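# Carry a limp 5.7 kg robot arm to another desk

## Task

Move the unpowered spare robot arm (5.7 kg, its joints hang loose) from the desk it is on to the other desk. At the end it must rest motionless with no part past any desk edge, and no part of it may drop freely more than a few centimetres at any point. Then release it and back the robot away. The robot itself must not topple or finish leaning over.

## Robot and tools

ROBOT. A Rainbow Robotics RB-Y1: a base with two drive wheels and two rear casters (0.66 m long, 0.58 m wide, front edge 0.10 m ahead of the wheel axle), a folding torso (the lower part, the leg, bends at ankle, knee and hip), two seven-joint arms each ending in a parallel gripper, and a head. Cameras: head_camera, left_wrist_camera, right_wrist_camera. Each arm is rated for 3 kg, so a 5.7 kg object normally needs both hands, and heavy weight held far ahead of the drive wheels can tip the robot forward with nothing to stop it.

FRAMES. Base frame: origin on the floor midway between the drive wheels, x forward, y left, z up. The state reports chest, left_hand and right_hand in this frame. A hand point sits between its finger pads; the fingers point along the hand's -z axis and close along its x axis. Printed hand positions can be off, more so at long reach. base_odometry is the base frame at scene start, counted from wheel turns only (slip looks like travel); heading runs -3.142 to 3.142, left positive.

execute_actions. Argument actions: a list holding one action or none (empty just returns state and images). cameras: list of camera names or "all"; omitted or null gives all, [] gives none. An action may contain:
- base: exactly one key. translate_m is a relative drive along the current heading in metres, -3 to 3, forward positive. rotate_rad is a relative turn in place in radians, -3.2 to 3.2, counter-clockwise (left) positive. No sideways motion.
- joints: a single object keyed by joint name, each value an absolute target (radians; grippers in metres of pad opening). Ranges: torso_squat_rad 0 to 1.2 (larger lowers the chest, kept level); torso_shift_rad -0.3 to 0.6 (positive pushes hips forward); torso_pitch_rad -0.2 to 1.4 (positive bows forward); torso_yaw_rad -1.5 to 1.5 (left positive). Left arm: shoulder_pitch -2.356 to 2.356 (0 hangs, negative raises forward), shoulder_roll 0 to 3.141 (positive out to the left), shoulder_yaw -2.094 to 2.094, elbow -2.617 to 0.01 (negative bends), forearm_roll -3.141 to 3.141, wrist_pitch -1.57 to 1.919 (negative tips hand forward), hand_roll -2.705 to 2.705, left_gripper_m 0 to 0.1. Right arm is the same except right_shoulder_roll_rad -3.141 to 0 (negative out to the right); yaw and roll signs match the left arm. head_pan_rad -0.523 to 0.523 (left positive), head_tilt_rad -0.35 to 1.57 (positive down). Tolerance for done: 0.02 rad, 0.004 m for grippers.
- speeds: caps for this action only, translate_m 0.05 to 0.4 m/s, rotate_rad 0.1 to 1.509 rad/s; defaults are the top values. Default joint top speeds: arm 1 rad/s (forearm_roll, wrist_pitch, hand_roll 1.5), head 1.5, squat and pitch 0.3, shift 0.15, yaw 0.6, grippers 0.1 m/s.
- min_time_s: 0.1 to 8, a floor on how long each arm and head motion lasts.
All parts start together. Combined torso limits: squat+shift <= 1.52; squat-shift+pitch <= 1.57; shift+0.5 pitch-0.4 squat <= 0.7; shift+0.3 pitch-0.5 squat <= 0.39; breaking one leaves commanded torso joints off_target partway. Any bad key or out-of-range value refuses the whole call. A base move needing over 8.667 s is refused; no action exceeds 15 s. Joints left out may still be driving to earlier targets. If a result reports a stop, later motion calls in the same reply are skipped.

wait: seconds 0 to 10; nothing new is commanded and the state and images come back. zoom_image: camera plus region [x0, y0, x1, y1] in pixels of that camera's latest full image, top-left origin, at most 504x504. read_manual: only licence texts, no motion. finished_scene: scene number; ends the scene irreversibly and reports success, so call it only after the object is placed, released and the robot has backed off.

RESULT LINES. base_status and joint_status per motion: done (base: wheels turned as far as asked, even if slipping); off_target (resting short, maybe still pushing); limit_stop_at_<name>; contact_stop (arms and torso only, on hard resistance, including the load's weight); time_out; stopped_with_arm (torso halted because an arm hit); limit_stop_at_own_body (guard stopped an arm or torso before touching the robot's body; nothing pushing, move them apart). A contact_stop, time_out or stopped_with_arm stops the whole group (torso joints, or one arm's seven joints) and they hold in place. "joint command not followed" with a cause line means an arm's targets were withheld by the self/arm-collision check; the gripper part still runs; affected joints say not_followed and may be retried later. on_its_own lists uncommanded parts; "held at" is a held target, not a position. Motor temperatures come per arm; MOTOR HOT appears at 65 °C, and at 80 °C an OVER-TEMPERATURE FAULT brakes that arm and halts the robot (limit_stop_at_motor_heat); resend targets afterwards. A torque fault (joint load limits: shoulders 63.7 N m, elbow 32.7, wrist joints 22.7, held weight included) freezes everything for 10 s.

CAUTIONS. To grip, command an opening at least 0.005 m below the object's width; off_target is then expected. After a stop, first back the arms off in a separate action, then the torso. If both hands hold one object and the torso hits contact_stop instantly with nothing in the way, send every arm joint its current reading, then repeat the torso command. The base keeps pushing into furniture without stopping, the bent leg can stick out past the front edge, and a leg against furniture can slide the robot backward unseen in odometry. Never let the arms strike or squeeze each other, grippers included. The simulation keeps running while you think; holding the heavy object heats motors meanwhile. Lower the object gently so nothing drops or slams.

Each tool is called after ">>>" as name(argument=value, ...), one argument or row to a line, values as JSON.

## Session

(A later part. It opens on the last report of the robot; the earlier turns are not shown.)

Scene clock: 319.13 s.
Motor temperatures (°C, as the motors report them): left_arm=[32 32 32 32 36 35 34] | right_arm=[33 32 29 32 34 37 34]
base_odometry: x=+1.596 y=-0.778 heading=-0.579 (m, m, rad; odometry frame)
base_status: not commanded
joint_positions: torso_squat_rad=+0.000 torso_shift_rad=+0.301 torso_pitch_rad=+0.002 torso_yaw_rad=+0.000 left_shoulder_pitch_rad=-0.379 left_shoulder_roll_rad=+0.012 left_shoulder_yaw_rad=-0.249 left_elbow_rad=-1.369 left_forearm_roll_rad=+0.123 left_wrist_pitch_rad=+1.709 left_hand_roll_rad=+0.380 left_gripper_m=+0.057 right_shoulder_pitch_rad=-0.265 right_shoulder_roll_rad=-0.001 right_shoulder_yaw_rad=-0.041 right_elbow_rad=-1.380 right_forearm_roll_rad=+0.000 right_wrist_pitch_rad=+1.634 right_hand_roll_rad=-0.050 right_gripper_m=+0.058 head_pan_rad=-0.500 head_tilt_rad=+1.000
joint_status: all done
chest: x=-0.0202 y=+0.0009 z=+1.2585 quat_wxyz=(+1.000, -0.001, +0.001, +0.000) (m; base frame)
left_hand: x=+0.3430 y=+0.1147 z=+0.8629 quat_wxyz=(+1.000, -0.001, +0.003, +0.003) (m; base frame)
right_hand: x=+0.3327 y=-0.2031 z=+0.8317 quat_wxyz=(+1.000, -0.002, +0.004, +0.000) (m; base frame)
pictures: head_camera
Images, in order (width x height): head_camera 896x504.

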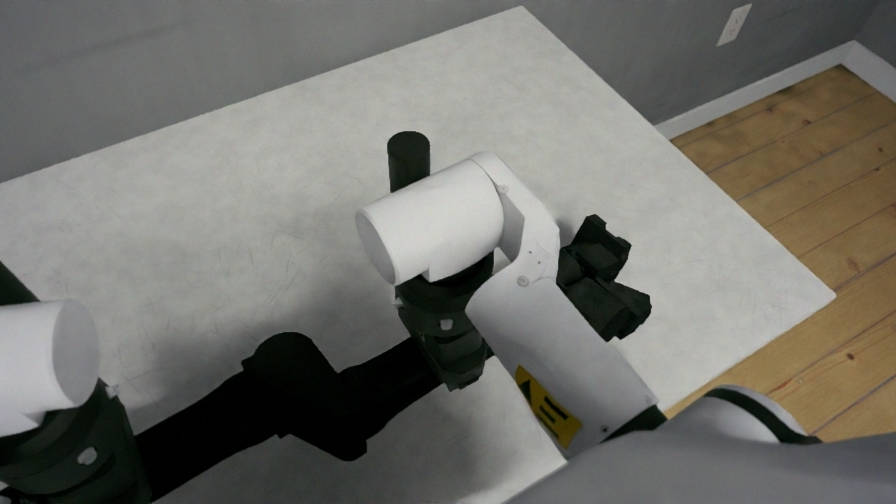

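>>> execute_actions(
  actions=[
    {"joints": {"torso_squat_rad": 0.4, "head_pan_rad": 0.0, "head_tilt_rad": 1.1}},
  ],
  cameras=["head_camera"],
)

>>> execute_actions(
  actions=[
    {"joints": {"left_gripper_m": 0.1, "right_gripper_m": 0.1}},
  ],
  cameras=[],
)

>>> execute_actions(
  actions=[
    {"joints": {"torso_squat_rad": 0.0}},
  ],
  cameras=["head_camera"],
)

Scene clock: 424.80 s.
Motor temperatures (°C, as the motors report them): left_arm=[32 32 32 32 36 35 34] | right_arm=[33 32 29 33 34 37 35]
base_odometry: x=+1.596 y=-0.778 heading=-0.579 (m, m, rad; odometry frame)
base_status: not commanded
joint_positions: torso_squat_rad=+0.400 torso_shift_rad=+0.300 torso_pitch_rad=+0.000 torso_yaw_rad=+0.000 left_shoulder_pitch_rad=-0.381 left_shoulder_roll_rad=+0.012 left_shoulder_yaw_rad=-0.249 left_elbow_rad=-1.370 left_forearm_roll_rad=+0.122 left_wrist_pitch_rad=+1.709 left_hand_roll_rad=+0.380 left_gripper_m=+0.057 right_shoulder_pitch_rad=-0.267 right_shoulder_roll_rad=-0.001 right_shoulder_yaw_rad=-0.041 right_elbow_rad=-1.382 right_forearm_roll_rad=+0.000 right_wrist_pitch_rad=+1.635 right_hand_roll_rad=-0.050 right_gripper_m=+0.058 head_pan_rad=+0.000 head_tilt_rad=+1.100
joint_status: all done
chest: x=-0.0376 y=+0.0009 z=+1.2059 quat_wxyz=(+1.000, -0.001, +0.000, +0.000) (m; base frame)
left_hand: x=+0.3271 y=+0.1145 z=+0.8117 quat_wxyz=(+1.000, -0.001, +0.001, +0.002) (m; base frame)
right_hand: x=+0.3174 y=-0.2029 z=+0.7808 quat_wxyz=(+1.000, -0.002, +0.001, +0.000) (m; base frame)
pictures: head_camera
Images, in order (width x height): head_camera 896x504.

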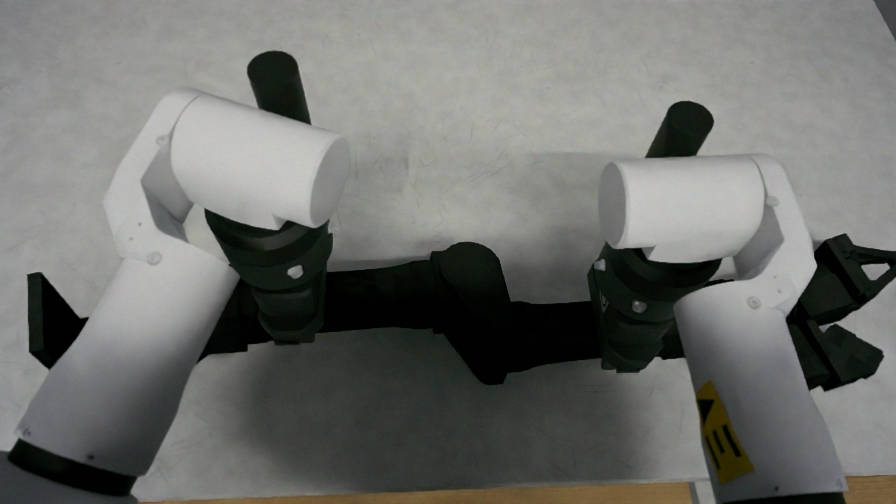

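Scene clock: 426.10 s.
Motor temperatures (°C, as the motors report them): left_arm=[32 32 32 32 36 35 34] | right_arm=[33 32 29 33 34 37 35]
base_odometry: x=+1.596 y=-0.778 heading=-0.579 (m, m, rad; odometry frame)
base_status: not commanded
joint_positions: torso_squat_rad=+0.400 torso_shift_rad=+0.300 torso_pitch_rad=+0.000 torso_yaw_rad=+0.000 left_shoulder_pitch_rad=-0.381 left_shoulder_roll_rad=+0.011 left_shoulder_yaw_rad=-0.250 left_elbow_rad=-1.370 left_forearm_roll_rad=+0.123 left_wrist_pitch_rad=+1.710 left_hand_roll_rad=+0.380 left_gripper_m=+0.099 right_shoulder_pitch_rad=-0.267 right_shoulder_roll_rad=+0.000 right_shoulder_yaw_rad=-0.041 right_elbow_rad=-1.382 right_forearm_roll_rad=+0.000 right_wrist_pitch_rad=+1.634 right_hand_roll_rad=-0.050 right_gripper_m=+0.100 head_pan_rad=+0.000 head_tilt_rad=+1.100
joint_status: all done
chest: x=-0.0375 y=+0.0009 z=+1.2059 quat_wxyz=(+1.000, -0.001, +0.000, +0.000) (m; base frame)
left_hand: x=+0.3267 y=+0.1138 z=+0.8116 quat_wxyz=(+1.000, -0.002, +0.001, +0.002) (m; base frame)
right_hand: x=+0.3178 y=-0.2025 z=+0.7809 quat_wxyz=(+1.000, -0.001, +0.000, +0.000) (m; base frame)
pictures: none
No camera images: the call's "cameras" was empty. Leave "cameras" out to get every camera's image.

Scene clock: 428.20 s.
Motor temperatures (°C, as the motors report them): left_arm=[32 32 32 32 36 35 34] | right_arm=[33 32 29 33 34 37 35]
base_odometry: x=+1.596 y=-0.778 heading=-0.579 (m, m, rad; odometry frame)
base_status: not commanded
joint_positions: torso_squat_rad=+0.000 torso_shift_rad=+0.300 torso_pitch_rad=+0.000 torso_yaw_rad=+0.000 left_shoulder_pitch_rad=-0.380 left_shoulder_roll_rad=+0.011 left_shoulder_yaw_rad=-0.250 left_elbow_rad=-1.370 left_forearm_roll_rad=+0.123 left_wrist_pitch_rad=+1.710 left_hand_roll_rad=+0.380 left_gripper_m=+0.099 right_shoulder_pitch_rad=-0.267 right_shoulder_roll_rad=+0.000 right_shoulder_yaw_rad=-0.041 right_elbow_rad=-1.382 right_forearm_roll_rad=+0.000 right_wrist_pitch_rad=+1.634 right_hand_roll_rad=-0.050 right_gripper_m=+0.100 head_pan_rad=+0.000 head_tilt_rad=+1.100
joint_status: all done
chest: x=-0.0211 y=+0.0010 z=+1.2587 quat_wxyz=(+1.000, -0.001, +0.000, +0.000) (m; base frame)
left_hand: x=+0.3430 y=+0.1138 z=+0.8642 quat_wxyz=(+1.000, -0.002, +0.002, +0.002) (m; base frame)
right_hand: x=+0.3342 y=-0.2025 z=+0.8336 quat_wxyz=(+1.000, -0.001, +0.001, +0.000) (m; base frame)
pictures: head_camera
Images, in order (width x height): head_camera 896x504.

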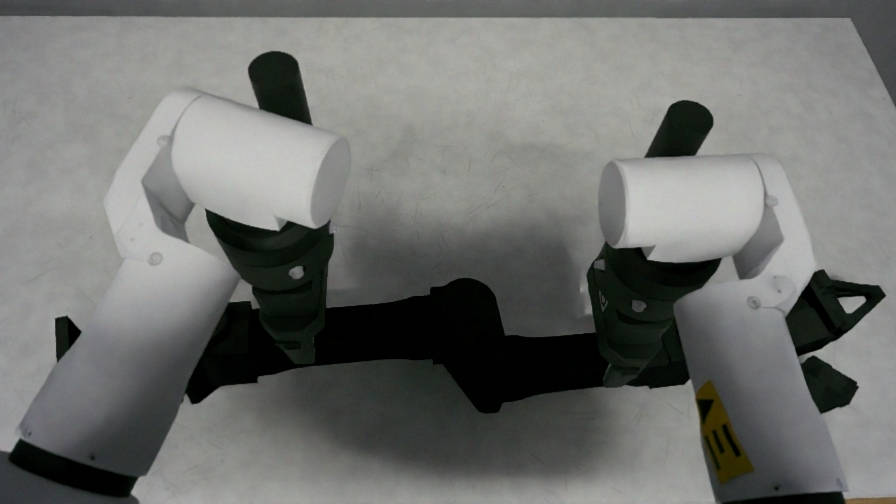

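>>> execute_actions(
  actions=[
    {"joints": {"left_shoulder_pitch_rad": -0.55, "left_wrist_pitch_rad": 1.87, "right_shoulder_pitch_rad": -0.47, "right_wrist_pitch_rad": 1.83}},
  ],
  cameras=[],
)

>>> execute_actions(
  actions=[
    {"joints": {"torso_shift_rad": 0.0, "left_shoulder_pitch_rad": -1.194, "left_shoulder_roll_rad": 0.759, "left_shoulder_yaw_rad": -1.028, "left_elbow_rad": -1.63, "left_forearm_roll_rad": 1.393, "left_wrist_pitch_rad": 1.646, "left_hand_roll_rad": 1.096, "right_shoulder_pitch_rad": -0.858, "right_shoulder_roll_rad": -0.873, "right_shoulder_yaw_rad": 0.753, "right_elbow_rad": -1.734, "right_forearm_roll_rad": -1.22, "right_wrist_pitch_rad": 1.7345, "right_hand_roll_rad": -0.891}},
  ],
  cameras=["head_camera"],
)

Scene clock: 440.10 s.
Motor temperatures (°C, as the motors report them): left_arm=[32 32 32 32 36 35 34] | right_arm=[33 32 29 32 34 37 34]
base_odometry: x=+1.596 y=-0.778 heading=-0.579 (m, m, rad; odometry frame)
base_status: not commanded
joint_positions: torso_squat_rad=+0.000 torso_shift_rad=+0.300 torso_pitch_rad=+0.000 torso_yaw_rad=+0.000 left_shoulder_pitch_rad=-0.550 left_shoulder_roll_rad=+0.010 left_shoulder_yaw_rad=-0.250 left_elbow_rad=-1.370 left_forearm_roll_rad=+0.123 left_wrist_pitch_rad=+1.870 left_hand_roll_rad=+0.380 left_gripper_m=+0.099 right_shoulder_pitch_rad=-0.470 right_shoulder_roll_rad=+0.000 right_shoulder_yaw_rad=-0.041 right_elbow_rad=-1.382 right_forearm_roll_rad=+0.000 right_wrist_pitch_rad=+1.830 right_hand_roll_rad=-0.050 right_gripper_m=+0.100 head_pan_rad=+0.000 head_tilt_rad=+1.100
joint_status: all done
chest: x=-0.0211 y=+0.0010 z=+1.2587 quat_wxyz=(+1.000, -0.001, +0.000, +0.000) (m; base frame)
left_hand: x=+0.3734 y=+0.1061 z=+0.9251 quat_wxyz=(+0.999, +0.029, -0.005, -0.025) (m; base frame)
right_hand: x=+0.3766 y=-0.1800 z=+0.9057 quat_wxyz=(+0.999, -0.010, +0.003, +0.034) (m; base frame)
pictures: none
No camera images: the call's "cameras" was empty. Leave "cameras" out to get every camera's image.

Scene clock: 442.87 s.
Motor temperatures (°C, as the motors report them): left_arm=[32 32 32 32 36 35 34] | right_arm=[33 32 29 32 34 37 34]
base_odometry: x=+1.596 y=-0.778 heading=-0.579 (m, m, rad; odometry frame)
base_status: not commanded
joint_positions: torso_squat_rad=+0.000 torso_shift_rad=+0.000 torso_pitch_rad=+0.000 torso_yaw_rad=+0.000 left_shoulder_pitch_rad=-1.194 left_shoulder_roll_rad=+0.759 left_shoulder_yaw_rad=-1.028 left_elbow_rad=-1.630 left_forearm_roll_rad=+1.393 left_wrist_pitch_rad=+1.646 left_hand_roll_rad=+1.096 left_gripper_m=+0.099 right_shoulder_pitch_rad=-0.857 right_shoulder_roll_rad=-0.873 right_shoulder_yaw_rad=+0.753 right_elbow_rad=-1.734 right_forearm_roll_rad=-1.220 right_wrist_pitch_rad=+1.735 right_hand_roll_rad=-0.891 right_gripper_m=+0.100 head_pan_rad=+0.000 head_tilt_rad=+1.100
joint_status: all done
chest: x=-0.2281 y=+0.0010 z=+1.2899 quat_wxyz=(+1.000, -0.001, +0.000, +0.000) (m; base frame)
left_hand: x=+0.1671 y=+0.1155 z=+1.1052 quat_wxyz=(+1.000, -0.001, +0.000, +0.000) (m; base frame)
right_hand: x=+0.1578 y=-0.2022 z=+1.0744 quat_wxyz=(+1.000, +0.000, +0.000, +0.000) (m; base frame)
pictures: head_camera
Images, in order (width x height): head_camera 896x504.

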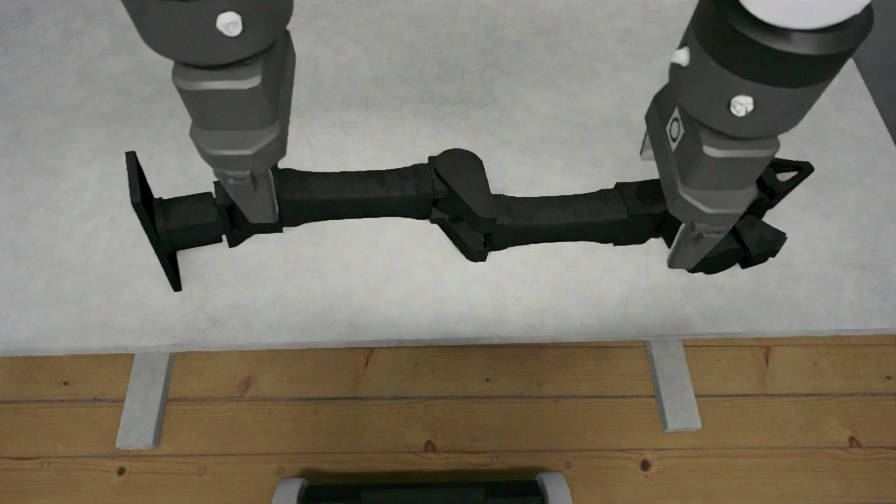

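IK matched. Drive forward and squat.

>>> execute_actions(
  actions=[
    {"base": {"translate_m": 0.16}, "joints": {"torso_squat_rad": 0.8}},
  ],
)

Scene clock: 450.77 s.
Motor temperatures (°C, as the motors report them): left_arm=[32 32 32 32 36 35 34] | right_arm=[33 32 29 32 34 37 34]
base_odometry: x=+1.730 y=-0.866 heading=-0.579 (m, m, rad; odometry frame)
base_status: done
joint_positions: torso_squat_rad=+0.800 torso_shift_rad=+0.000 torso_pitch_rad=+0.000 torso_yaw_rad=+0.000 left_shoulder_pitch_rad=-1.194 left_shoulder_roll_rad=+0.759 left_shoulder_yaw_rad=-1.028 left_elbow_rad=-1.630 left_forearm_roll_rad=+1.393 left_wrist_pitch_rad=+1.646 left_hand_roll_rad=+1.096 left_gripper_m=+0.099 right_shoulder_pitch_rad=-0.858 right_shoulder_roll_rad=-0.873 right_shoulder_yaw_rad=+0.753 right_elbow_rad=-1.734 right_forearm_roll_rad=-1.220 right_wrist_pitch_rad=+1.735 right_hand_roll_rad=-0.891 right_gripper_m=+0.100 head_pan_rad=+0.000 head_tilt_rad=+1.100
joint_status: all done
chest: x=-0.2280 y=+0.0008 z=+1.0776 quat_wxyz=(+1.000, -0.001, +0.000, +0.000) (m; base frame)
left_hand: x=+0.1671 y=+0.1153 z=+0.8929 quat_wxyz=(+1.000, -0.001, +0.000, +0.000) (m; base frame)
right_hand: x=+0.1578 y=-0.2024 z=+0.8621 quat_wxyz=(+1.000, +0.000, +0.000, +0.000) (m; base frame)
pictures: head_camera, left_wrist_camera, right_wrist_camera
Images, in order (width x height): head_camera 896x504, left_wrist_camera 644x364, right_wrist_camera 644x364.

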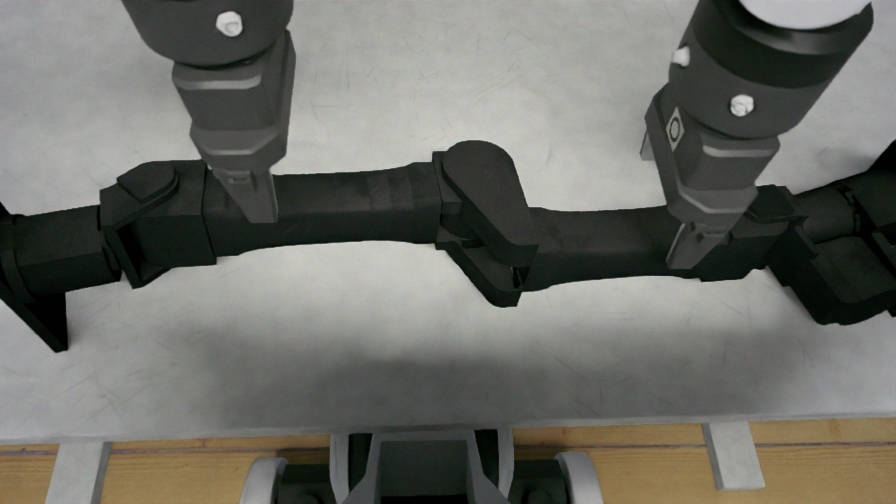

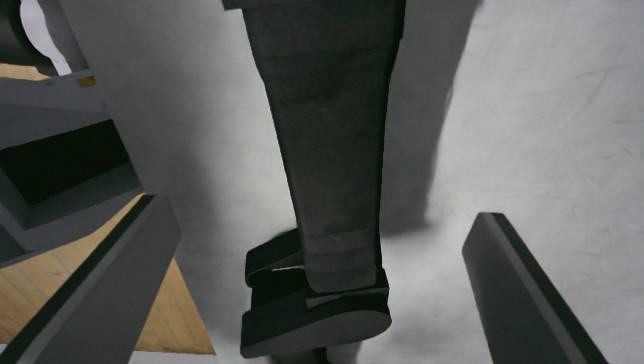

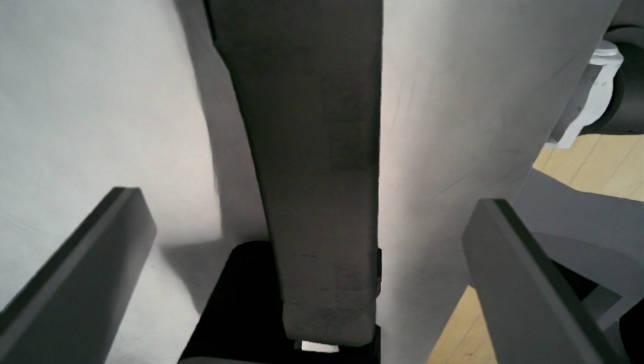

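>>> execute_actions(
  actions=[
    {"joints": {"torso_squat_rad": 0.91}},
  ],
)

Scene clock: 455.83 s.
Motor temperatures (°C, as the motors report them): left_arm=[32 32 32 32 36 35 34] | right_arm=[33 32 30 32 34 37 34]
base_odometry: x=+1.730 y=-0.866 heading=-0.579 (m, m, rad; odometry frame)
base_status: not commanded
joint_positions: torso_squat_rad=+0.910 torso_shift_rad=+0.000 torso_pitch_rad=+0.000 torso_yaw_rad=+0.000 left_shoulder_pitch_rad=-1.194 left_shoulder_roll_rad=+0.759 left_shoulder_yaw_rad=-1.028 left_elbow_rad=-1.630 left_forearm_roll_rad=+1.393 left_wrist_pitch_rad=+1.646 left_hand_roll_rad=+1.096 left_gripper_m=+0.099 right_shoulder_pitch_rad=-0.858 right_shoulder_roll_rad=-0.873 right_shoulder_yaw_rad=+0.753 right_elbow_rad=-1.734 right_forearm_roll_rad=-1.220 right_wrist_pitch_rad=+1.735 right_hand_roll_rad=-0.891 right_gripper_m=+0.100 head_pan_rad=+0.000 head_tilt_rad=+1.100
joint_status: all done
chest: x=-0.2280 y=+0.0007 z=+1.0195 quat_wxyz=(+1.000, -0.001, +0.000, +0.000) (m; base frame)
left_hand: x=+0.1671 y=+0.1153 z=+0.8348 quat_wxyz=(+1.000, -0.001, +0.000, +0.000) (m; base frame)
right_hand: x=+0.1578 y=-0.2025 z=+0.8040 quat_wxyz=(+1.000, +0.000, +0.000, +0.000) (m; base frame)
pictures: head_camera, left_wrist_camera, right_wrist_camera
Images, in order (width x height): head_camera 896x504, left_wrist_camera 644x364, right_wrist_camera 644x364.

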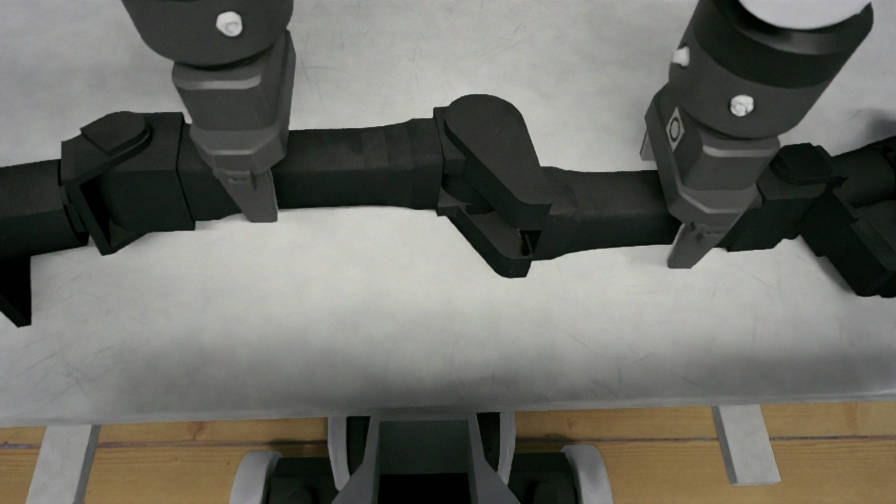

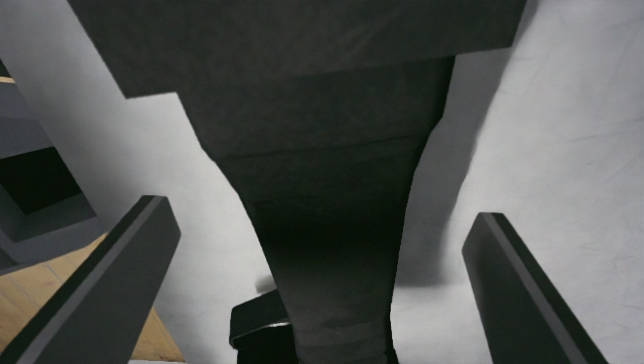

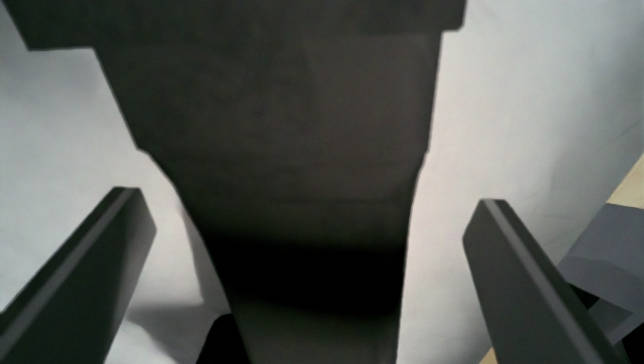

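>>> execute_actions(
  actions=[
    {"joints": {"torso_squat_rad": 0.95}},
  ],
)

Scene clock: 460.47 s.
Motor temperatures (°C, as the motors report them): left_arm=[32 32 32 32 36 35 34] | right_arm=[33 32 30 32 34 37 34]
base_odometry: x=+1.730 y=-0.866 heading=-0.579 (m, m, rad; odometry frame)
base_status: not commanded
joint_positions: torso_squat_rad=+0.950 torso_shift_rad=+0.000 torso_pitch_rad=+0.000 torso_yaw_rad=+0.000 left_shoulder_pitch_rad=-1.194 left_shoulder_roll_rad=+0.759 left_shoulder_yaw_rad=-1.028 left_elbow_rad=-1.630 left_forearm_roll_rad=+1.393 left_wrist_pitch_rad=+1.646 left_hand_roll_rad=+1.096 left_gripper_m=+0.099 right_shoulder_pitch_rad=-0.858 right_shoulder_roll_rad=-0.873 right_shoulder_yaw_rad=+0.753 right_elbow_rad=-1.734 right_forearm_roll_rad=-1.220 right_wrist_pitch_rad=+1.735 right_hand_roll_rad=-0.891 right_gripper_m=+0.100 head_pan_rad=+0.000 head_tilt_rad=+1.100
joint_status: all done
chest: x=-0.2280 y=+0.0007 z=+0.9971 quat_wxyz=(+1.000, -0.001, +0.000, +0.000) (m; base frame)
left_hand: x=+0.1671 y=+0.1153 z=+0.8124 quat_wxyz=(+1.000, -0.001, +0.000, +0.000) (m; base frame)
right_hand: x=+0.1578 y=-0.2025 z=+0.7816 quat_wxyz=(+1.000, +0.000, +0.000, +0.000) (m; base frame)
pictures: head_camera, left_wrist_camera, right_wrist_camera
Images, in order (width x height): head_camera 896x504, left_wrist_camera 644x364, right_wrist_camera 644x364.

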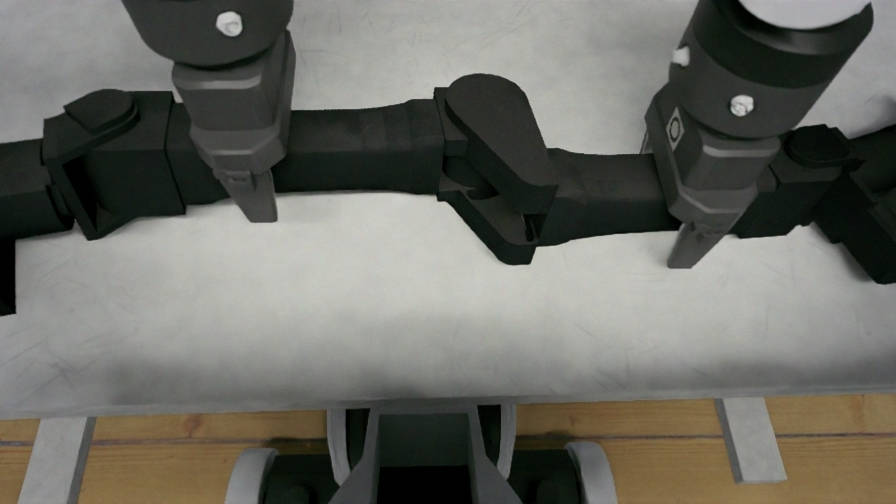

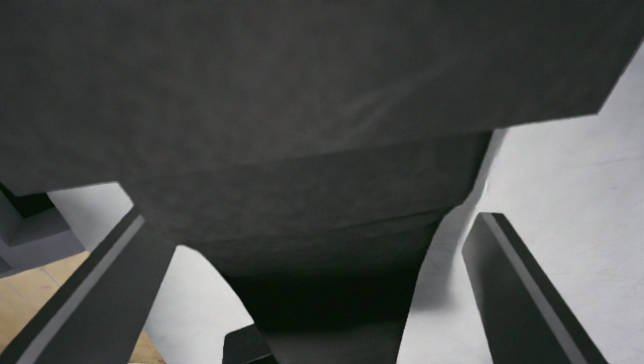

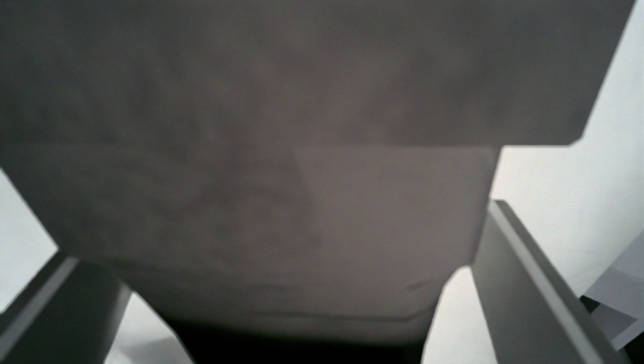

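>>> execute_actions(
  actions=[
    {"joints": {"left_shoulder_pitch_rad": -1.165}},
  ],
  cameras=[],
)

>>> execute_actions(
  actions=[
    {"joints": {"left_gripper_m": 0.02, "right_gripper_m": 0.02}},
  ],
)

Scene clock: 467.40 s.
Motor temperatures (°C, as the motors report them): left_arm=[32 32 32 31 36 35 34] | right_arm=[33 32 30 32 34 37 34]
base_odometry: x=+1.730 y=-0.866 heading=-0.579 (m, m, rad; odometry frame)
base_status: not commanded
joint_positions: torso_squat_rad=+0.950 torso_shift_rad=+0.000 torso_pitch_rad=+0.000 torso_yaw_rad=+0.000 left_shoulder_pitch_rad=-1.165 left_shoulder_roll_rad=+0.759 left_shoulder_yaw_rad=-1.028 left_elbow_rad=-1.630 left_forearm_roll_rad=+1.393 left_wrist_pitch_rad=+1.646 left_hand_roll_rad=+1.096 left_gripper_m=+0.099 right_shoulder_pitch_rad=-0.858 right_shoulder_roll_rad=-0.873 right_shoulder_yaw_rad=+0.753 right_elbow_rad=-1.734 right_forearm_roll_rad=-1.220 right_wrist_pitch_rad=+1.735 right_hand_roll_rad=-0.891 right_gripper_m=+0.100 head_pan_rad=+0.000 head_tilt_rad=+1.100
joint_status: all done
chest: x=-0.2280 y=+0.0007 z=+0.9971 quat_wxyz=(+1.000, -0.001, +0.000, +0.000) (m; base frame)
left_hand: x=+0.1608 y=+0.1191 z=+0.8018 quat_wxyz=(+1.000, -0.001, +0.014, +0.005) (m; base frame)
right_hand: x=+0.1578 y=-0.2025 z=+0.7816 quat_wxyz=(+1.000, +0.000, +0.000, +0.000) (m; base frame)
pictures: none
No camera images: the call's "cameras" was empty. Leave "cameras" out to get every camera's image.

Scene clock: 468.70 s.
Motor temperatures (°C, as the motors report them): left_arm=[32 32 32 31 36 35 34] | right_arm=[33 32 30 32 34 37 34]
base_odometry: x=+1.730 y=-0.866 heading=-0.579 (m, m, rad; odometry frame)
base_status: not commanded
joint_positions: torso_squat_rad=+0.950 torso_shift_rad=+0.000 torso_pitch_rad=+0.000 torso_yaw_rad=+0.000 left_shoulder_pitch_rad=-1.165 left_shoulder_roll_rad=+0.760 left_shoulder_yaw_rad=-1.028 left_elbow_rad=-1.629 left_forearm_roll_rad=+1.393 left_wrist_pitch_rad=+1.646 left_hand_roll_rad=+1.096 left_gripper_m=+0.057 right_shoulder_pitch_rad=-0.857 right_shoulder_roll_rad=-0.873 right_shoulder_yaw_rad=+0.754 right_elbow_rad=-1.734 right_forearm_roll_rad=-1.220 right_wrist_pitch_rad=+1.735 right_hand_roll_rad=-0.891 right_gripper_m=+0.059 head_pan_rad=+0.000 head_tilt_rad=+1.100
joint_status: left_gripper_m off_target (ended at +0.057, target +0.020); right_gripper_m off_target (ended at +0.059, target +0.020)
chest: x=-0.2280 y=+0.0007 z=+0.9971 quat_wxyz=(+1.000, -0.001, +0.000, +0.000) (m; base frame)
left_hand: x=+0.1612 y=+0.1197 z=+0.8018 quat_wxyz=(+1.000, +0.000, +0.013, +0.006) (m; base frame)
right_hand: x=+0.1576 y=-0.2027 z=+0.7813 quat_wxyz=(+1.000, -0.001, +0.001, +0.000) (m; base frame)
pictures: head_camera, left_wrist_camera, right_wrist_camera
Images, in order (width x height): head_camera 896x504, left_wrist_camera 644x364, right_wrist_camera 644x364.

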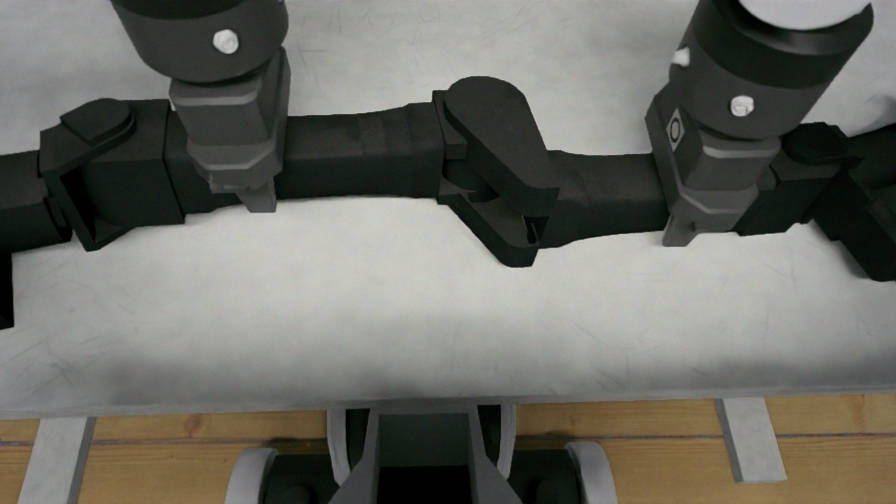

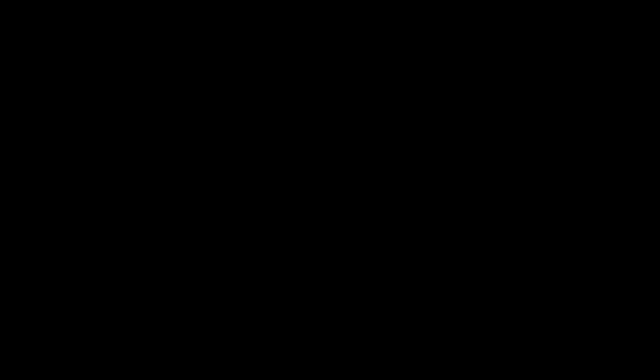

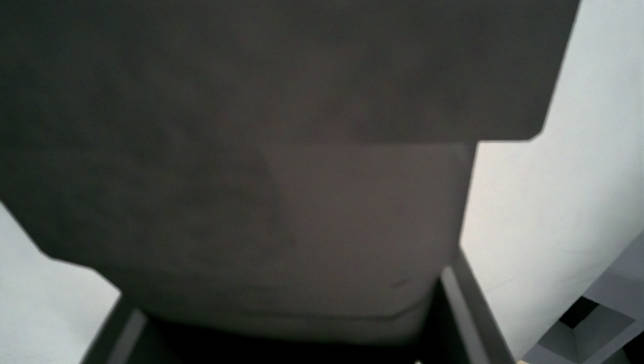

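>>> execute_actions(
  actions=[
    {"joints": {"torso_squat_rad": 0.87, "head_pan_rad": -0.4, "head_tilt_rad": 0.9}},
  ],
  cameras=["head_camera"],
)

>>> execute_actions(
  actions=[
    {"joints": {"torso_squat_rad": 0.79}},
  ],
  cameras=["head_camera"],
)

Scene clock: 475.47 s.
Motor temperatures (°C, as the motors report them): left_arm=[32 32 32 31 36 35 34] | right_arm=[33 32 30 32 34 37 34]
base_odometry: x=+1.730 y=-0.866 heading=-0.579 (m, m, rad; odometry frame)
base_status: not commanded
joint_positions: torso_squat_rad=+0.870 torso_shift_rad=+0.000 torso_pitch_rad=+0.001 torso_yaw_rad=+0.000 left_shoulder_pitch_rad=-1.164 left_shoulder_roll_rad=+0.759 left_shoulder_yaw_rad=-1.029 left_elbow_rad=-1.629 left_forearm_roll_rad=+1.393 left_wrist_pitch_rad=+1.646 left_hand_roll_rad=+1.096 left_gripper_m=+0.057 right_shoulder_pitch_rad=-0.855 right_shoulder_roll_rad=-0.872 right_shoulder_yaw_rad=+0.755 right_elbow_rad=-1.734 right_forearm_roll_rad=-1.220 right_wrist_pitch_rad=+1.735 right_hand_roll_rad=-0.891 right_gripper_m=+0.059 head_pan_rad=-0.400 head_tilt_rad=+0.900
joint_status: all done
chest: x=-0.2275 y=+0.0007 z=+1.0413 quat_wxyz=(+1.000, -0.001, +0.001, +0.000) (m; base frame)
left_hand: x=+0.1610 y=+0.1200 z=+0.8447 quat_wxyz=(+1.000, +0.000, +0.015, +0.006) (m; base frame)
right_hand: x=+0.1570 y=-0.2027 z=+0.8239 quat_wxyz=(+1.000, -0.001, +0.003, +0.000) (m; base frame)
pictures: head_camera
Images, in order (width x height): head_camera 896x504.

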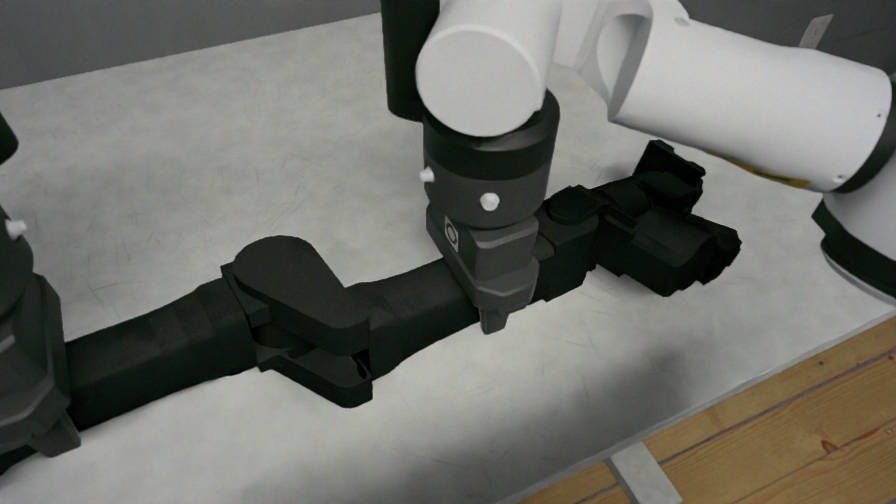

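Scene clock: 476.47 s.
Motor temperatures (°C, as the motors report them): left_arm=[32 32 32 31 36 35 34] | right_arm=[33 32 30 32 34 37 34]
base_odometry: x=+1.730 y=-0.866 heading=-0.579 (m, m, rad; odometry frame)
base_status: not commanded
joint_positions: torso_squat_rad=+0.790 torso_shift_rad=+0.000 torso_pitch_rad=+0.001 torso_yaw_rad=+0.000 left_shoulder_pitch_rad=-1.164 left_shoulder_roll_rad=+0.759 left_shoulder_yaw_rad=-1.029 left_elbow_rad=-1.629 left_forearm_roll_rad=+1.393 left_wrist_pitch_rad=+1.646 left_hand_roll_rad=+1.096 left_gripper_m=+0.057 right_shoulder_pitch_rad=-0.855 right_shoulder_roll_rad=-0.872 right_shoulder_yaw_rad=+0.755 right_elbow_rad=-1.734 right_forearm_roll_rad=-1.220 right_wrist_pitch_rad=+1.735 right_hand_roll_rad=-0.891 right_gripper_m=+0.059 head_pan_rad=-0.400 head_tilt_rad=+0.900
joint_status: all done
chest: x=-0.2274 y=+0.0008 z=+1.0826 quat_wxyz=(+1.000, -0.001, +0.001, +0.000) (m; base frame)
left_hand: x=+0.1610 y=+0.1200 z=+0.8860 quat_wxyz=(+1.000, +0.000, +0.015, +0.006) (m; base frame)
right_hand: x=+0.1569 y=-0.2027 z=+0.8650 quat_wxyz=(+1.000, -0.001, +0.003, +0.000) (m; base frame)
pictures: head_camera
Images, in order (width x height): head_camera 896x504.

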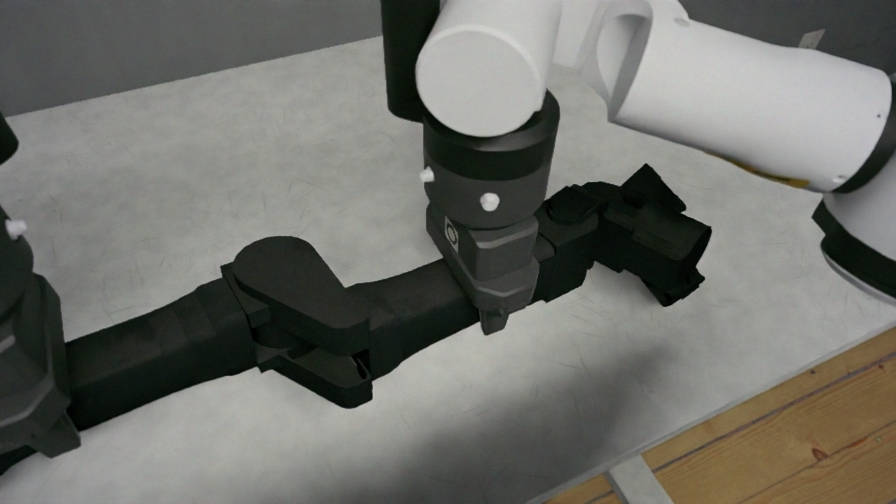

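>>> execute_actions(
  actions=[
    {"joints": {"torso_squat_rad": 0.7}},
  ],
  cameras=["head_camera"],
)

>>> execute_actions(
  actions=[
    {"joints": {"torso_squat_rad": 0.6}},
  ],
  cameras=["head_camera"],
)

Scene clock: 486.30 s.
Motor temperatures (°C, as the motors report them): left_arm=[32 32 32 31 36 35 34] | right_arm=[33 32 30 32 34 37 34]
base_odometry: x=+1.730 y=-0.866 heading=-0.579 (m, m, rad; odometry frame)
base_status: not commanded
joint_positions: torso_squat_rad=+0.700 torso_shift_rad=+0.000 torso_pitch_rad=+0.001 torso_yaw_rad=+0.000 left_shoulder_pitch_rad=-1.164 left_shoulder_roll_rad=+0.759 left_shoulder_yaw_rad=-1.029 left_elbow_rad=-1.629 left_forearm_roll_rad=+1.393 left_wrist_pitch_rad=+1.646 left_hand_roll_rad=+1.096 left_gripper_m=+0.057 right_shoulder_pitch_rad=-0.855 right_shoulder_roll_rad=-0.872 right_shoulder_yaw_rad=+0.756 right_elbow_rad=-1.734 right_forearm_roll_rad=-1.220 right_wrist_pitch_rad=+1.735 right_hand_roll_rad=-0.891 right_gripper_m=+0.059 head_pan_rad=-0.400 head_tilt_rad=+0.900
joint_status: all done
chest: x=-0.2274 y=+0.0008 z=+1.1253 quat_wxyz=(+1.000, -0.001, +0.001, +0.000) (m; base frame)
left_hand: x=+0.1610 y=+0.1200 z=+0.9286 quat_wxyz=(+1.000, +0.000, +0.015, +0.006) (m; base frame)
right_hand: x=+0.1568 y=-0.2027 z=+0.9076 quat_wxyz=(+1.000, -0.001, +0.003, +0.000) (m; base frame)
pictures: head_camera
Images, in order (width x height): head_camera 896x504.

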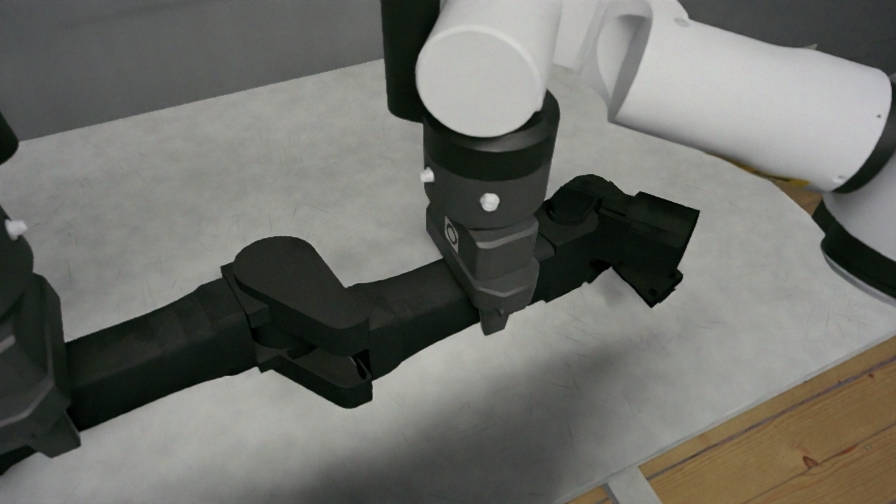

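Scene clock: 487.40 s.
Motor temperatures (°C, as the motors report them): left_arm=[32 32 32 31 36 35 34] | right_arm=[33 32 30 32 34 37 34]
base_odometry: x=+1.730 y=-0.866 heading=-0.579 (m, m, rad; odometry frame)
base_status: not commanded
joint_positions: torso_squat_rad=+0.600 torso_shift_rad=+0.000 torso_pitch_rad=+0.001 torso_yaw_rad=+0.000 left_shoulder_pitch_rad=-1.164 left_shoulder_roll_rad=+0.759 left_shoulder_yaw_rad=-1.029 left_elbow_rad=-1.629 left_forearm_roll_rad=+1.393 left_wrist_pitch_rad=+1.646 left_hand_roll_rad=+1.096 left_gripper_m=+0.057 right_shoulder_pitch_rad=-0.855 right_shoulder_roll_rad=-0.872 right_shoulder_yaw_rad=+0.756 right_elbow_rad=-1.734 right_forearm_roll_rad=-1.220 right_wrist_pitch_rad=+1.735 right_hand_roll_rad=-0.891 right_gripper_m=+0.059 head_pan_rad=-0.400 head_tilt_rad=+0.900
joint_status: all done
chest: x=-0.2273 y=+0.0008 z=+1.1677 quat_wxyz=(+1.000, -0.001, +0.001, +0.000) (m; base frame)
left_hand: x=+0.1611 y=+0.1201 z=+0.9709 quat_wxyz=(+1.000, +0.000, +0.015, +0.006) (m; base frame)
right_hand: x=+0.1568 y=-0.2026 z=+0.9498 quat_wxyz=(+1.000, -0.001, +0.003, +0.000) (m; base frame)
pictures: head_camera
Images, in order (width x height): head_camera 896x504.

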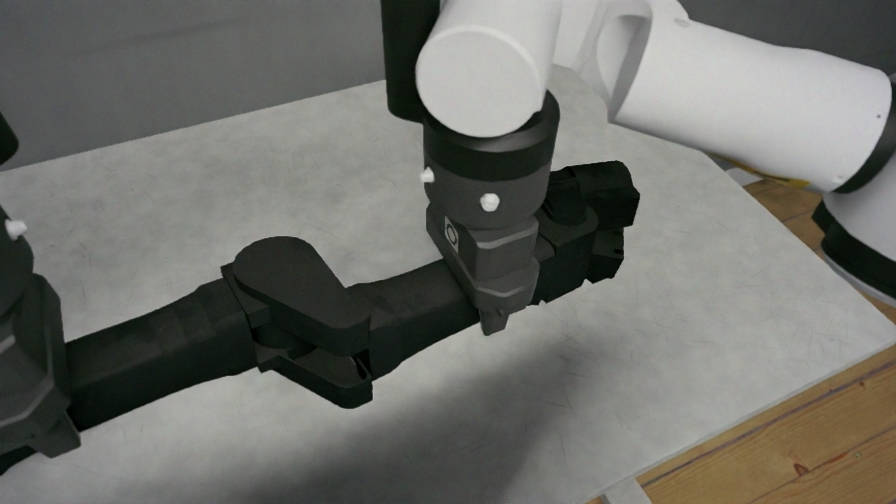

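>>> execute_actions(
  actions=[
    {"base": {"translate_m": -0.55}, "speeds": {"translate_m": 0.2}, "joints": {"head_pan_rad": 0.0, "head_tilt_rad": 0.8}},
  ],
  cameras=["head_camera"],
)

>>> execute_actions(
  actions=[
    {"joints": {"torso_squat_rad": 0.0}},
  ],
  cameras=["head_camera"],
)

Scene clock: 498.27 s.
Motor temperatures (°C, as the motors report them): left_arm=[32 32 32 31 36 35 34] | right_arm=[33 33 30 31 34 37 35]
base_odometry: x=+1.269 y=-0.565 heading=-0.578 (m, m, rad; odometry frame)
base_status: done
joint_positions: torso_squat_rad=+0.600 torso_shift_rad=+0.000 torso_pitch_rad=+0.001 torso_yaw_rad=+0.000 left_shoulder_pitch_rad=-1.163 left_shoulder_roll_rad=+0.759 left_shoulder_yaw_rad=-1.029 left_elbow_rad=-1.629 left_forearm_roll_rad=+1.393 left_wrist_pitch_rad=+1.646 left_hand_roll_rad=+1.096 left_gripper_m=+0.057 right_shoulder_pitch_rad=-0.855 right_shoulder_roll_rad=-0.872 right_shoulder_yaw_rad=+0.756 right_elbow_rad=-1.734 right_forearm_roll_rad=-1.220 right_wrist_pitch_rad=+1.735 right_hand_roll_rad=-0.891 right_gripper_m=+0.059 head_pan_rad=+0.000 head_tilt_rad=+0.800
joint_status: all done
chest: x=-0.2274 y=+0.0008 z=+1.1677 quat_wxyz=(+1.000, +0.000, +0.001, +0.000) (m; base frame)
left_hand: x=+0.1609 y=+0.1201 z=+0.9709 quat_wxyz=(+1.000, +0.000, +0.015, +0.006) (m; base frame)
right_hand: x=+0.1567 y=-0.2026 z=+0.9498 quat_wxyz=(+1.000, -0.001, +0.003, +0.000) (m; base frame)
pictures: head_camera
Images, in order (width x height): head_camera 896x504.

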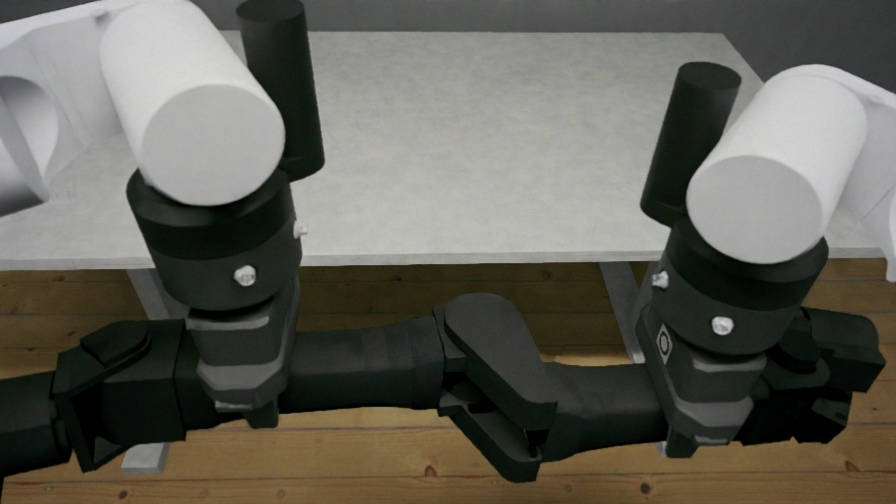

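Scene clock: 501.03 s.
Motor temperatures (°C, as the motors report them): left_arm=[32 32 32 31 36 35 34] | right_arm=[33 33 30 31 34 37 35]
base_odometry: x=+1.269 y=-0.565 heading=-0.578 (m, m, rad; odometry frame)
base_status: not commanded
joint_positions: torso_squat_rad=+0.000 torso_shift_rad=+0.001 torso_pitch_rad=+0.002 torso_yaw_rad=+0.000 left_shoulder_pitch_rad=-1.163 left_shoulder_roll_rad=+0.759 left_shoulder_yaw_rad=-1.029 left_elbow_rad=-1.629 left_forearm_roll_rad=+1.393 left_wrist_pitch_rad=+1.646 left_hand_roll_rad=+1.096 left_gripper_m=+0.057 right_shoulder_pitch_rad=-0.855 right_shoulder_roll_rad=-0.872 right_shoulder_yaw_rad=+0.756 right_elbow_rad=-1.734 right_forearm_roll_rad=-1.220 right_wrist_pitch_rad=+1.735 right_hand_roll_rad=-0.891 right_gripper_m=+0.059 head_pan_rad=+0.000 head_tilt_rad=+0.800
joint_status: all done
chest: x=-0.2271 y=+0.0009 z=+1.2899 quat_wxyz=(+1.000, +0.000, +0.001, +0.000) (m; base frame)
left_hand: x=+0.1611 y=+0.1202 z=+1.0929 quat_wxyz=(+1.000, +0.000, +0.015, +0.006) (m; base frame)
right_hand: x=+0.1569 y=-0.2025 z=+1.0718 quat_wxyz=(+1.000, -0.001, +0.004, +0.000) (m; base frame)
pictures: head_camera
Images, in order (width x height): head_camera 896x504.

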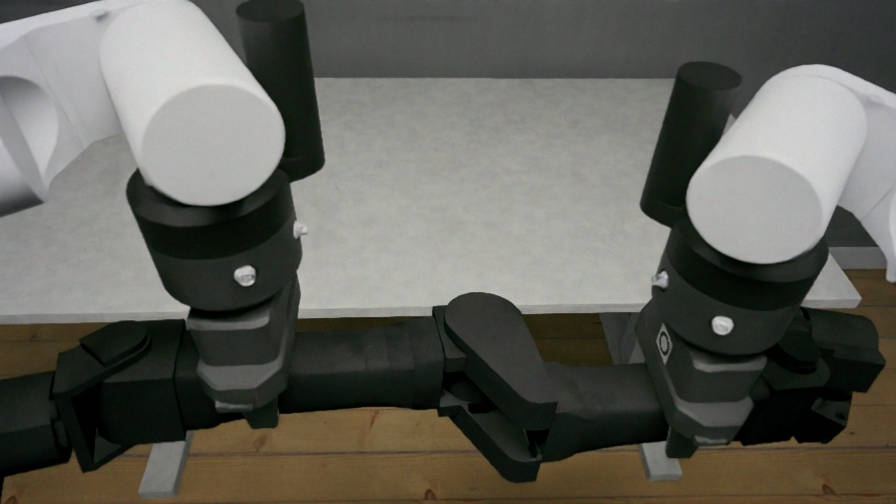

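>>> execute_actions(
  actions=[
    {"base": {"rotate_rad": 3.097}, "speeds": {"rotate_rad": 0.6}, "joints": {"head_tilt_rad": 0.3}},
  ],
  cameras=["head_camera"],
)

Scene clock: 517.00 s.
Motor temperatures (°C, as the motors report them): left_arm=[33 32 33 31 36 35 34] | right_arm=[33 33 30 31 34 37 35]
base_odometry: x=+1.269 y=-0.565 heading=+2.519 (m, m, rad; odometry frame)
base_status: done
joint_positions: torso_squat_rad=+0.000 torso_shift_rad=+0.001 torso_pitch_rad=+0.002 torso_yaw_rad=+0.000 left_shoulder_pitch_rad=-1.163 left_shoulder_roll_rad=+0.759 left_shoulder_yaw_rad=-1.029 left_elbow_rad=-1.629 left_forearm_roll_rad=+1.393 left_wrist_pitch_rad=+1.646 left_hand_roll_rad=+1.096 left_gripper_m=+0.057 right_shoulder_pitch_rad=-0.855 right_shoulder_roll_rad=-0.872 right_shoulder_yaw_rad=+0.756 right_elbow_rad=-1.734 right_forearm_roll_rad=-1.220 right_wrist_pitch_rad=+1.735 right_hand_roll_rad=-0.891 right_gripper_m=+0.059 head_pan_rad=+0.000 head_tilt_rad=+0.300
joint_status: all done
chest: x=-0.2271 y=+0.0008 z=+1.2899 quat_wxyz=(+1.000, +0.000, +0.001, +0.000) (m; base frame)
left_hand: x=+0.1611 y=+0.1201 z=+1.0930 quat_wxyz=(+1.000, +0.000, +0.015, +0.006) (m; base frame)
right_hand: x=+0.1569 y=-0.2026 z=+1.0718 quat_wxyz=(+1.000, -0.001, +0.004, +0.000) (m; base frame)
pictures: head_camera
Images, in order (width x height): head_camera 896x504.

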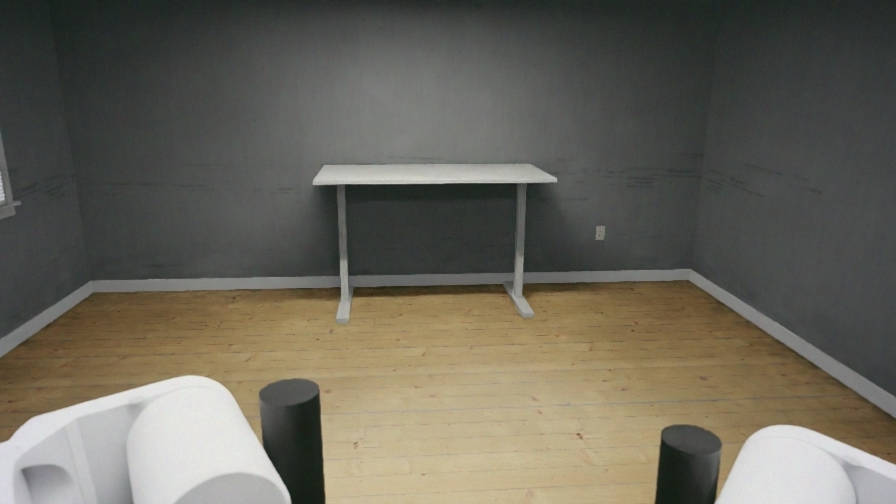

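>>> execute_actions(
  actions=[
    {"base": {"rotate_rad": 0.04}},
  ],
  cameras=[],
)

>>> execute_actions(
  actions=[
    {"base": {"translate_m": 2.6}, "joints": {"head_tilt_rad": 0.5}},
  ],
  cameras=["head_camera"],
)

Scene clock: 522.80 s.
Motor temperatures (°C, as the motors report them): left_arm=[33 32 33 31 36 35 34] | right_arm=[33 33 30 31 34 37 35]
base_odometry: x=+1.269 y=-0.565 heading=+2.558 (m, m, rad; odometry frame)
base_status: done
joint_positions: torso_squat_rad=+0.000 torso_shift_rad=+0.001 torso_pitch_rad=+0.002 torso_yaw_rad=+0.000 left_shoulder_pitch_rad=-1.163 left_shoulder_roll_rad=+0.759 left_shoulder_yaw_rad=-1.029 left_elbow_rad=-1.629 left_forearm_roll_rad=+1.393 left_wrist_pitch_rad=+1.646 left_hand_roll_rad=+1.096 left_gripper_m=+0.057 right_shoulder_pitch_rad=-0.855 right_shoulder_roll_rad=-0.872 right_shoulder_yaw_rad=+0.756 right_elbow_rad=-1.734 right_forearm_roll_rad=-1.220 right_wrist_pitch_rad=+1.735 right_hand_roll_rad=-0.891 right_gripper_m=+0.059 head_pan_rad=+0.000 head_tilt_rad=+0.300
joint_status: not commanded
chest: x=-0.2271 y=+0.0008 z=+1.2899 quat_wxyz=(+1.000, +0.000, +0.001, +0.000) (m; base frame)
left_hand: x=+0.1611 y=+0.1201 z=+1.0930 quat_wxyz=(+1.000, +0.000, +0.015, +0.006) (m; base frame)
right_hand: x=+0.1569 y=-0.2025 z=+1.0718 quat_wxyz=(+1.000, -0.001, +0.004, +0.000) (m; base frame)
pictures: none
No camera images: the call's "cameras" was empty. Leave "cameras" out to get every camera's image.

Scene clock: 530.63 s.
Motor temperatures (°C, as the motors report them): left_arm=[33 32 33 31 36 35 34] | right_arm=[34 33 30 31 34 37 35]
base_odometry: x=-0.901 y=+0.867 heading=+2.559 (m, m, rad; odometry frame)
base_status: done
joint_positions: torso_squat_rad=+0.000 torso_shift_rad=+0.001 torso_pitch_rad=+0.002 torso_yaw_rad=+0.000 left_shoulder_pitch_rad=-1.163 left_shoulder_roll_rad=+0.759 left_shoulder_yaw_rad=-1.029 left_elbow_rad=-1.629 left_forearm_roll_rad=+1.393 left_wrist_pitch_rad=+1.646 left_hand_roll_rad=+1.096 left_gripper_m=+0.057 right_shoulder_pitch_rad=-0.855 right_shoulder_roll_rad=-0.872 right_shoulder_yaw_rad=+0.756 right_elbow_rad=-1.734 right_forearm_roll_rad=-1.220 right_wrist_pitch_rad=+1.735 right_hand_roll_rad=-0.891 right_gripper_m=+0.059 head_pan_rad=+0.000 head_tilt_rad=+0.500
joint_status: all done
chest: x=-0.2271 y=+0.0008 z=+1.2899 quat_wxyz=(+1.000, +0.000, +0.001, +0.000) (m; base frame)
left_hand: x=+0.1612 y=+0.1202 z=+1.0929 quat_wxyz=(+1.000, +0.000, +0.015, +0.006) (m; base frame)
right_hand: x=+0.1569 y=-0.2026 z=+1.0718 quat_wxyz=(+1.000, -0.001, +0.004, +0.000) (m; base frame)
pictures: head_camera
Images, in order (width x height): head_camera 896x504.

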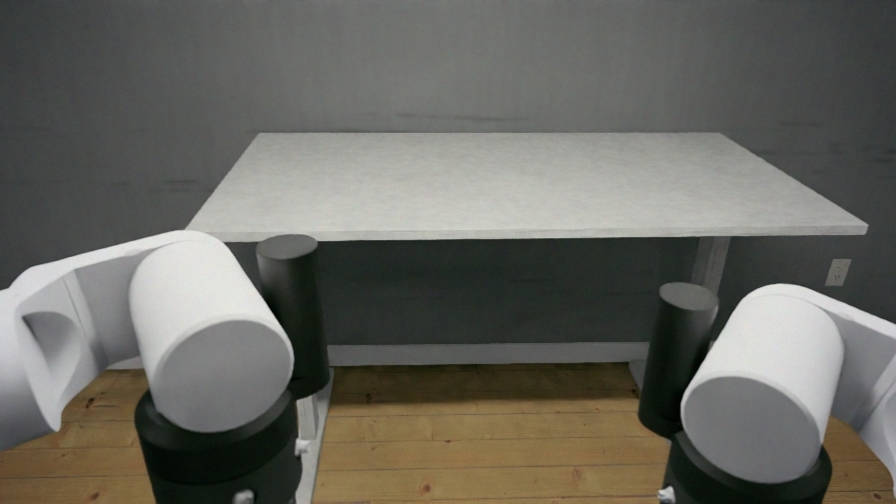

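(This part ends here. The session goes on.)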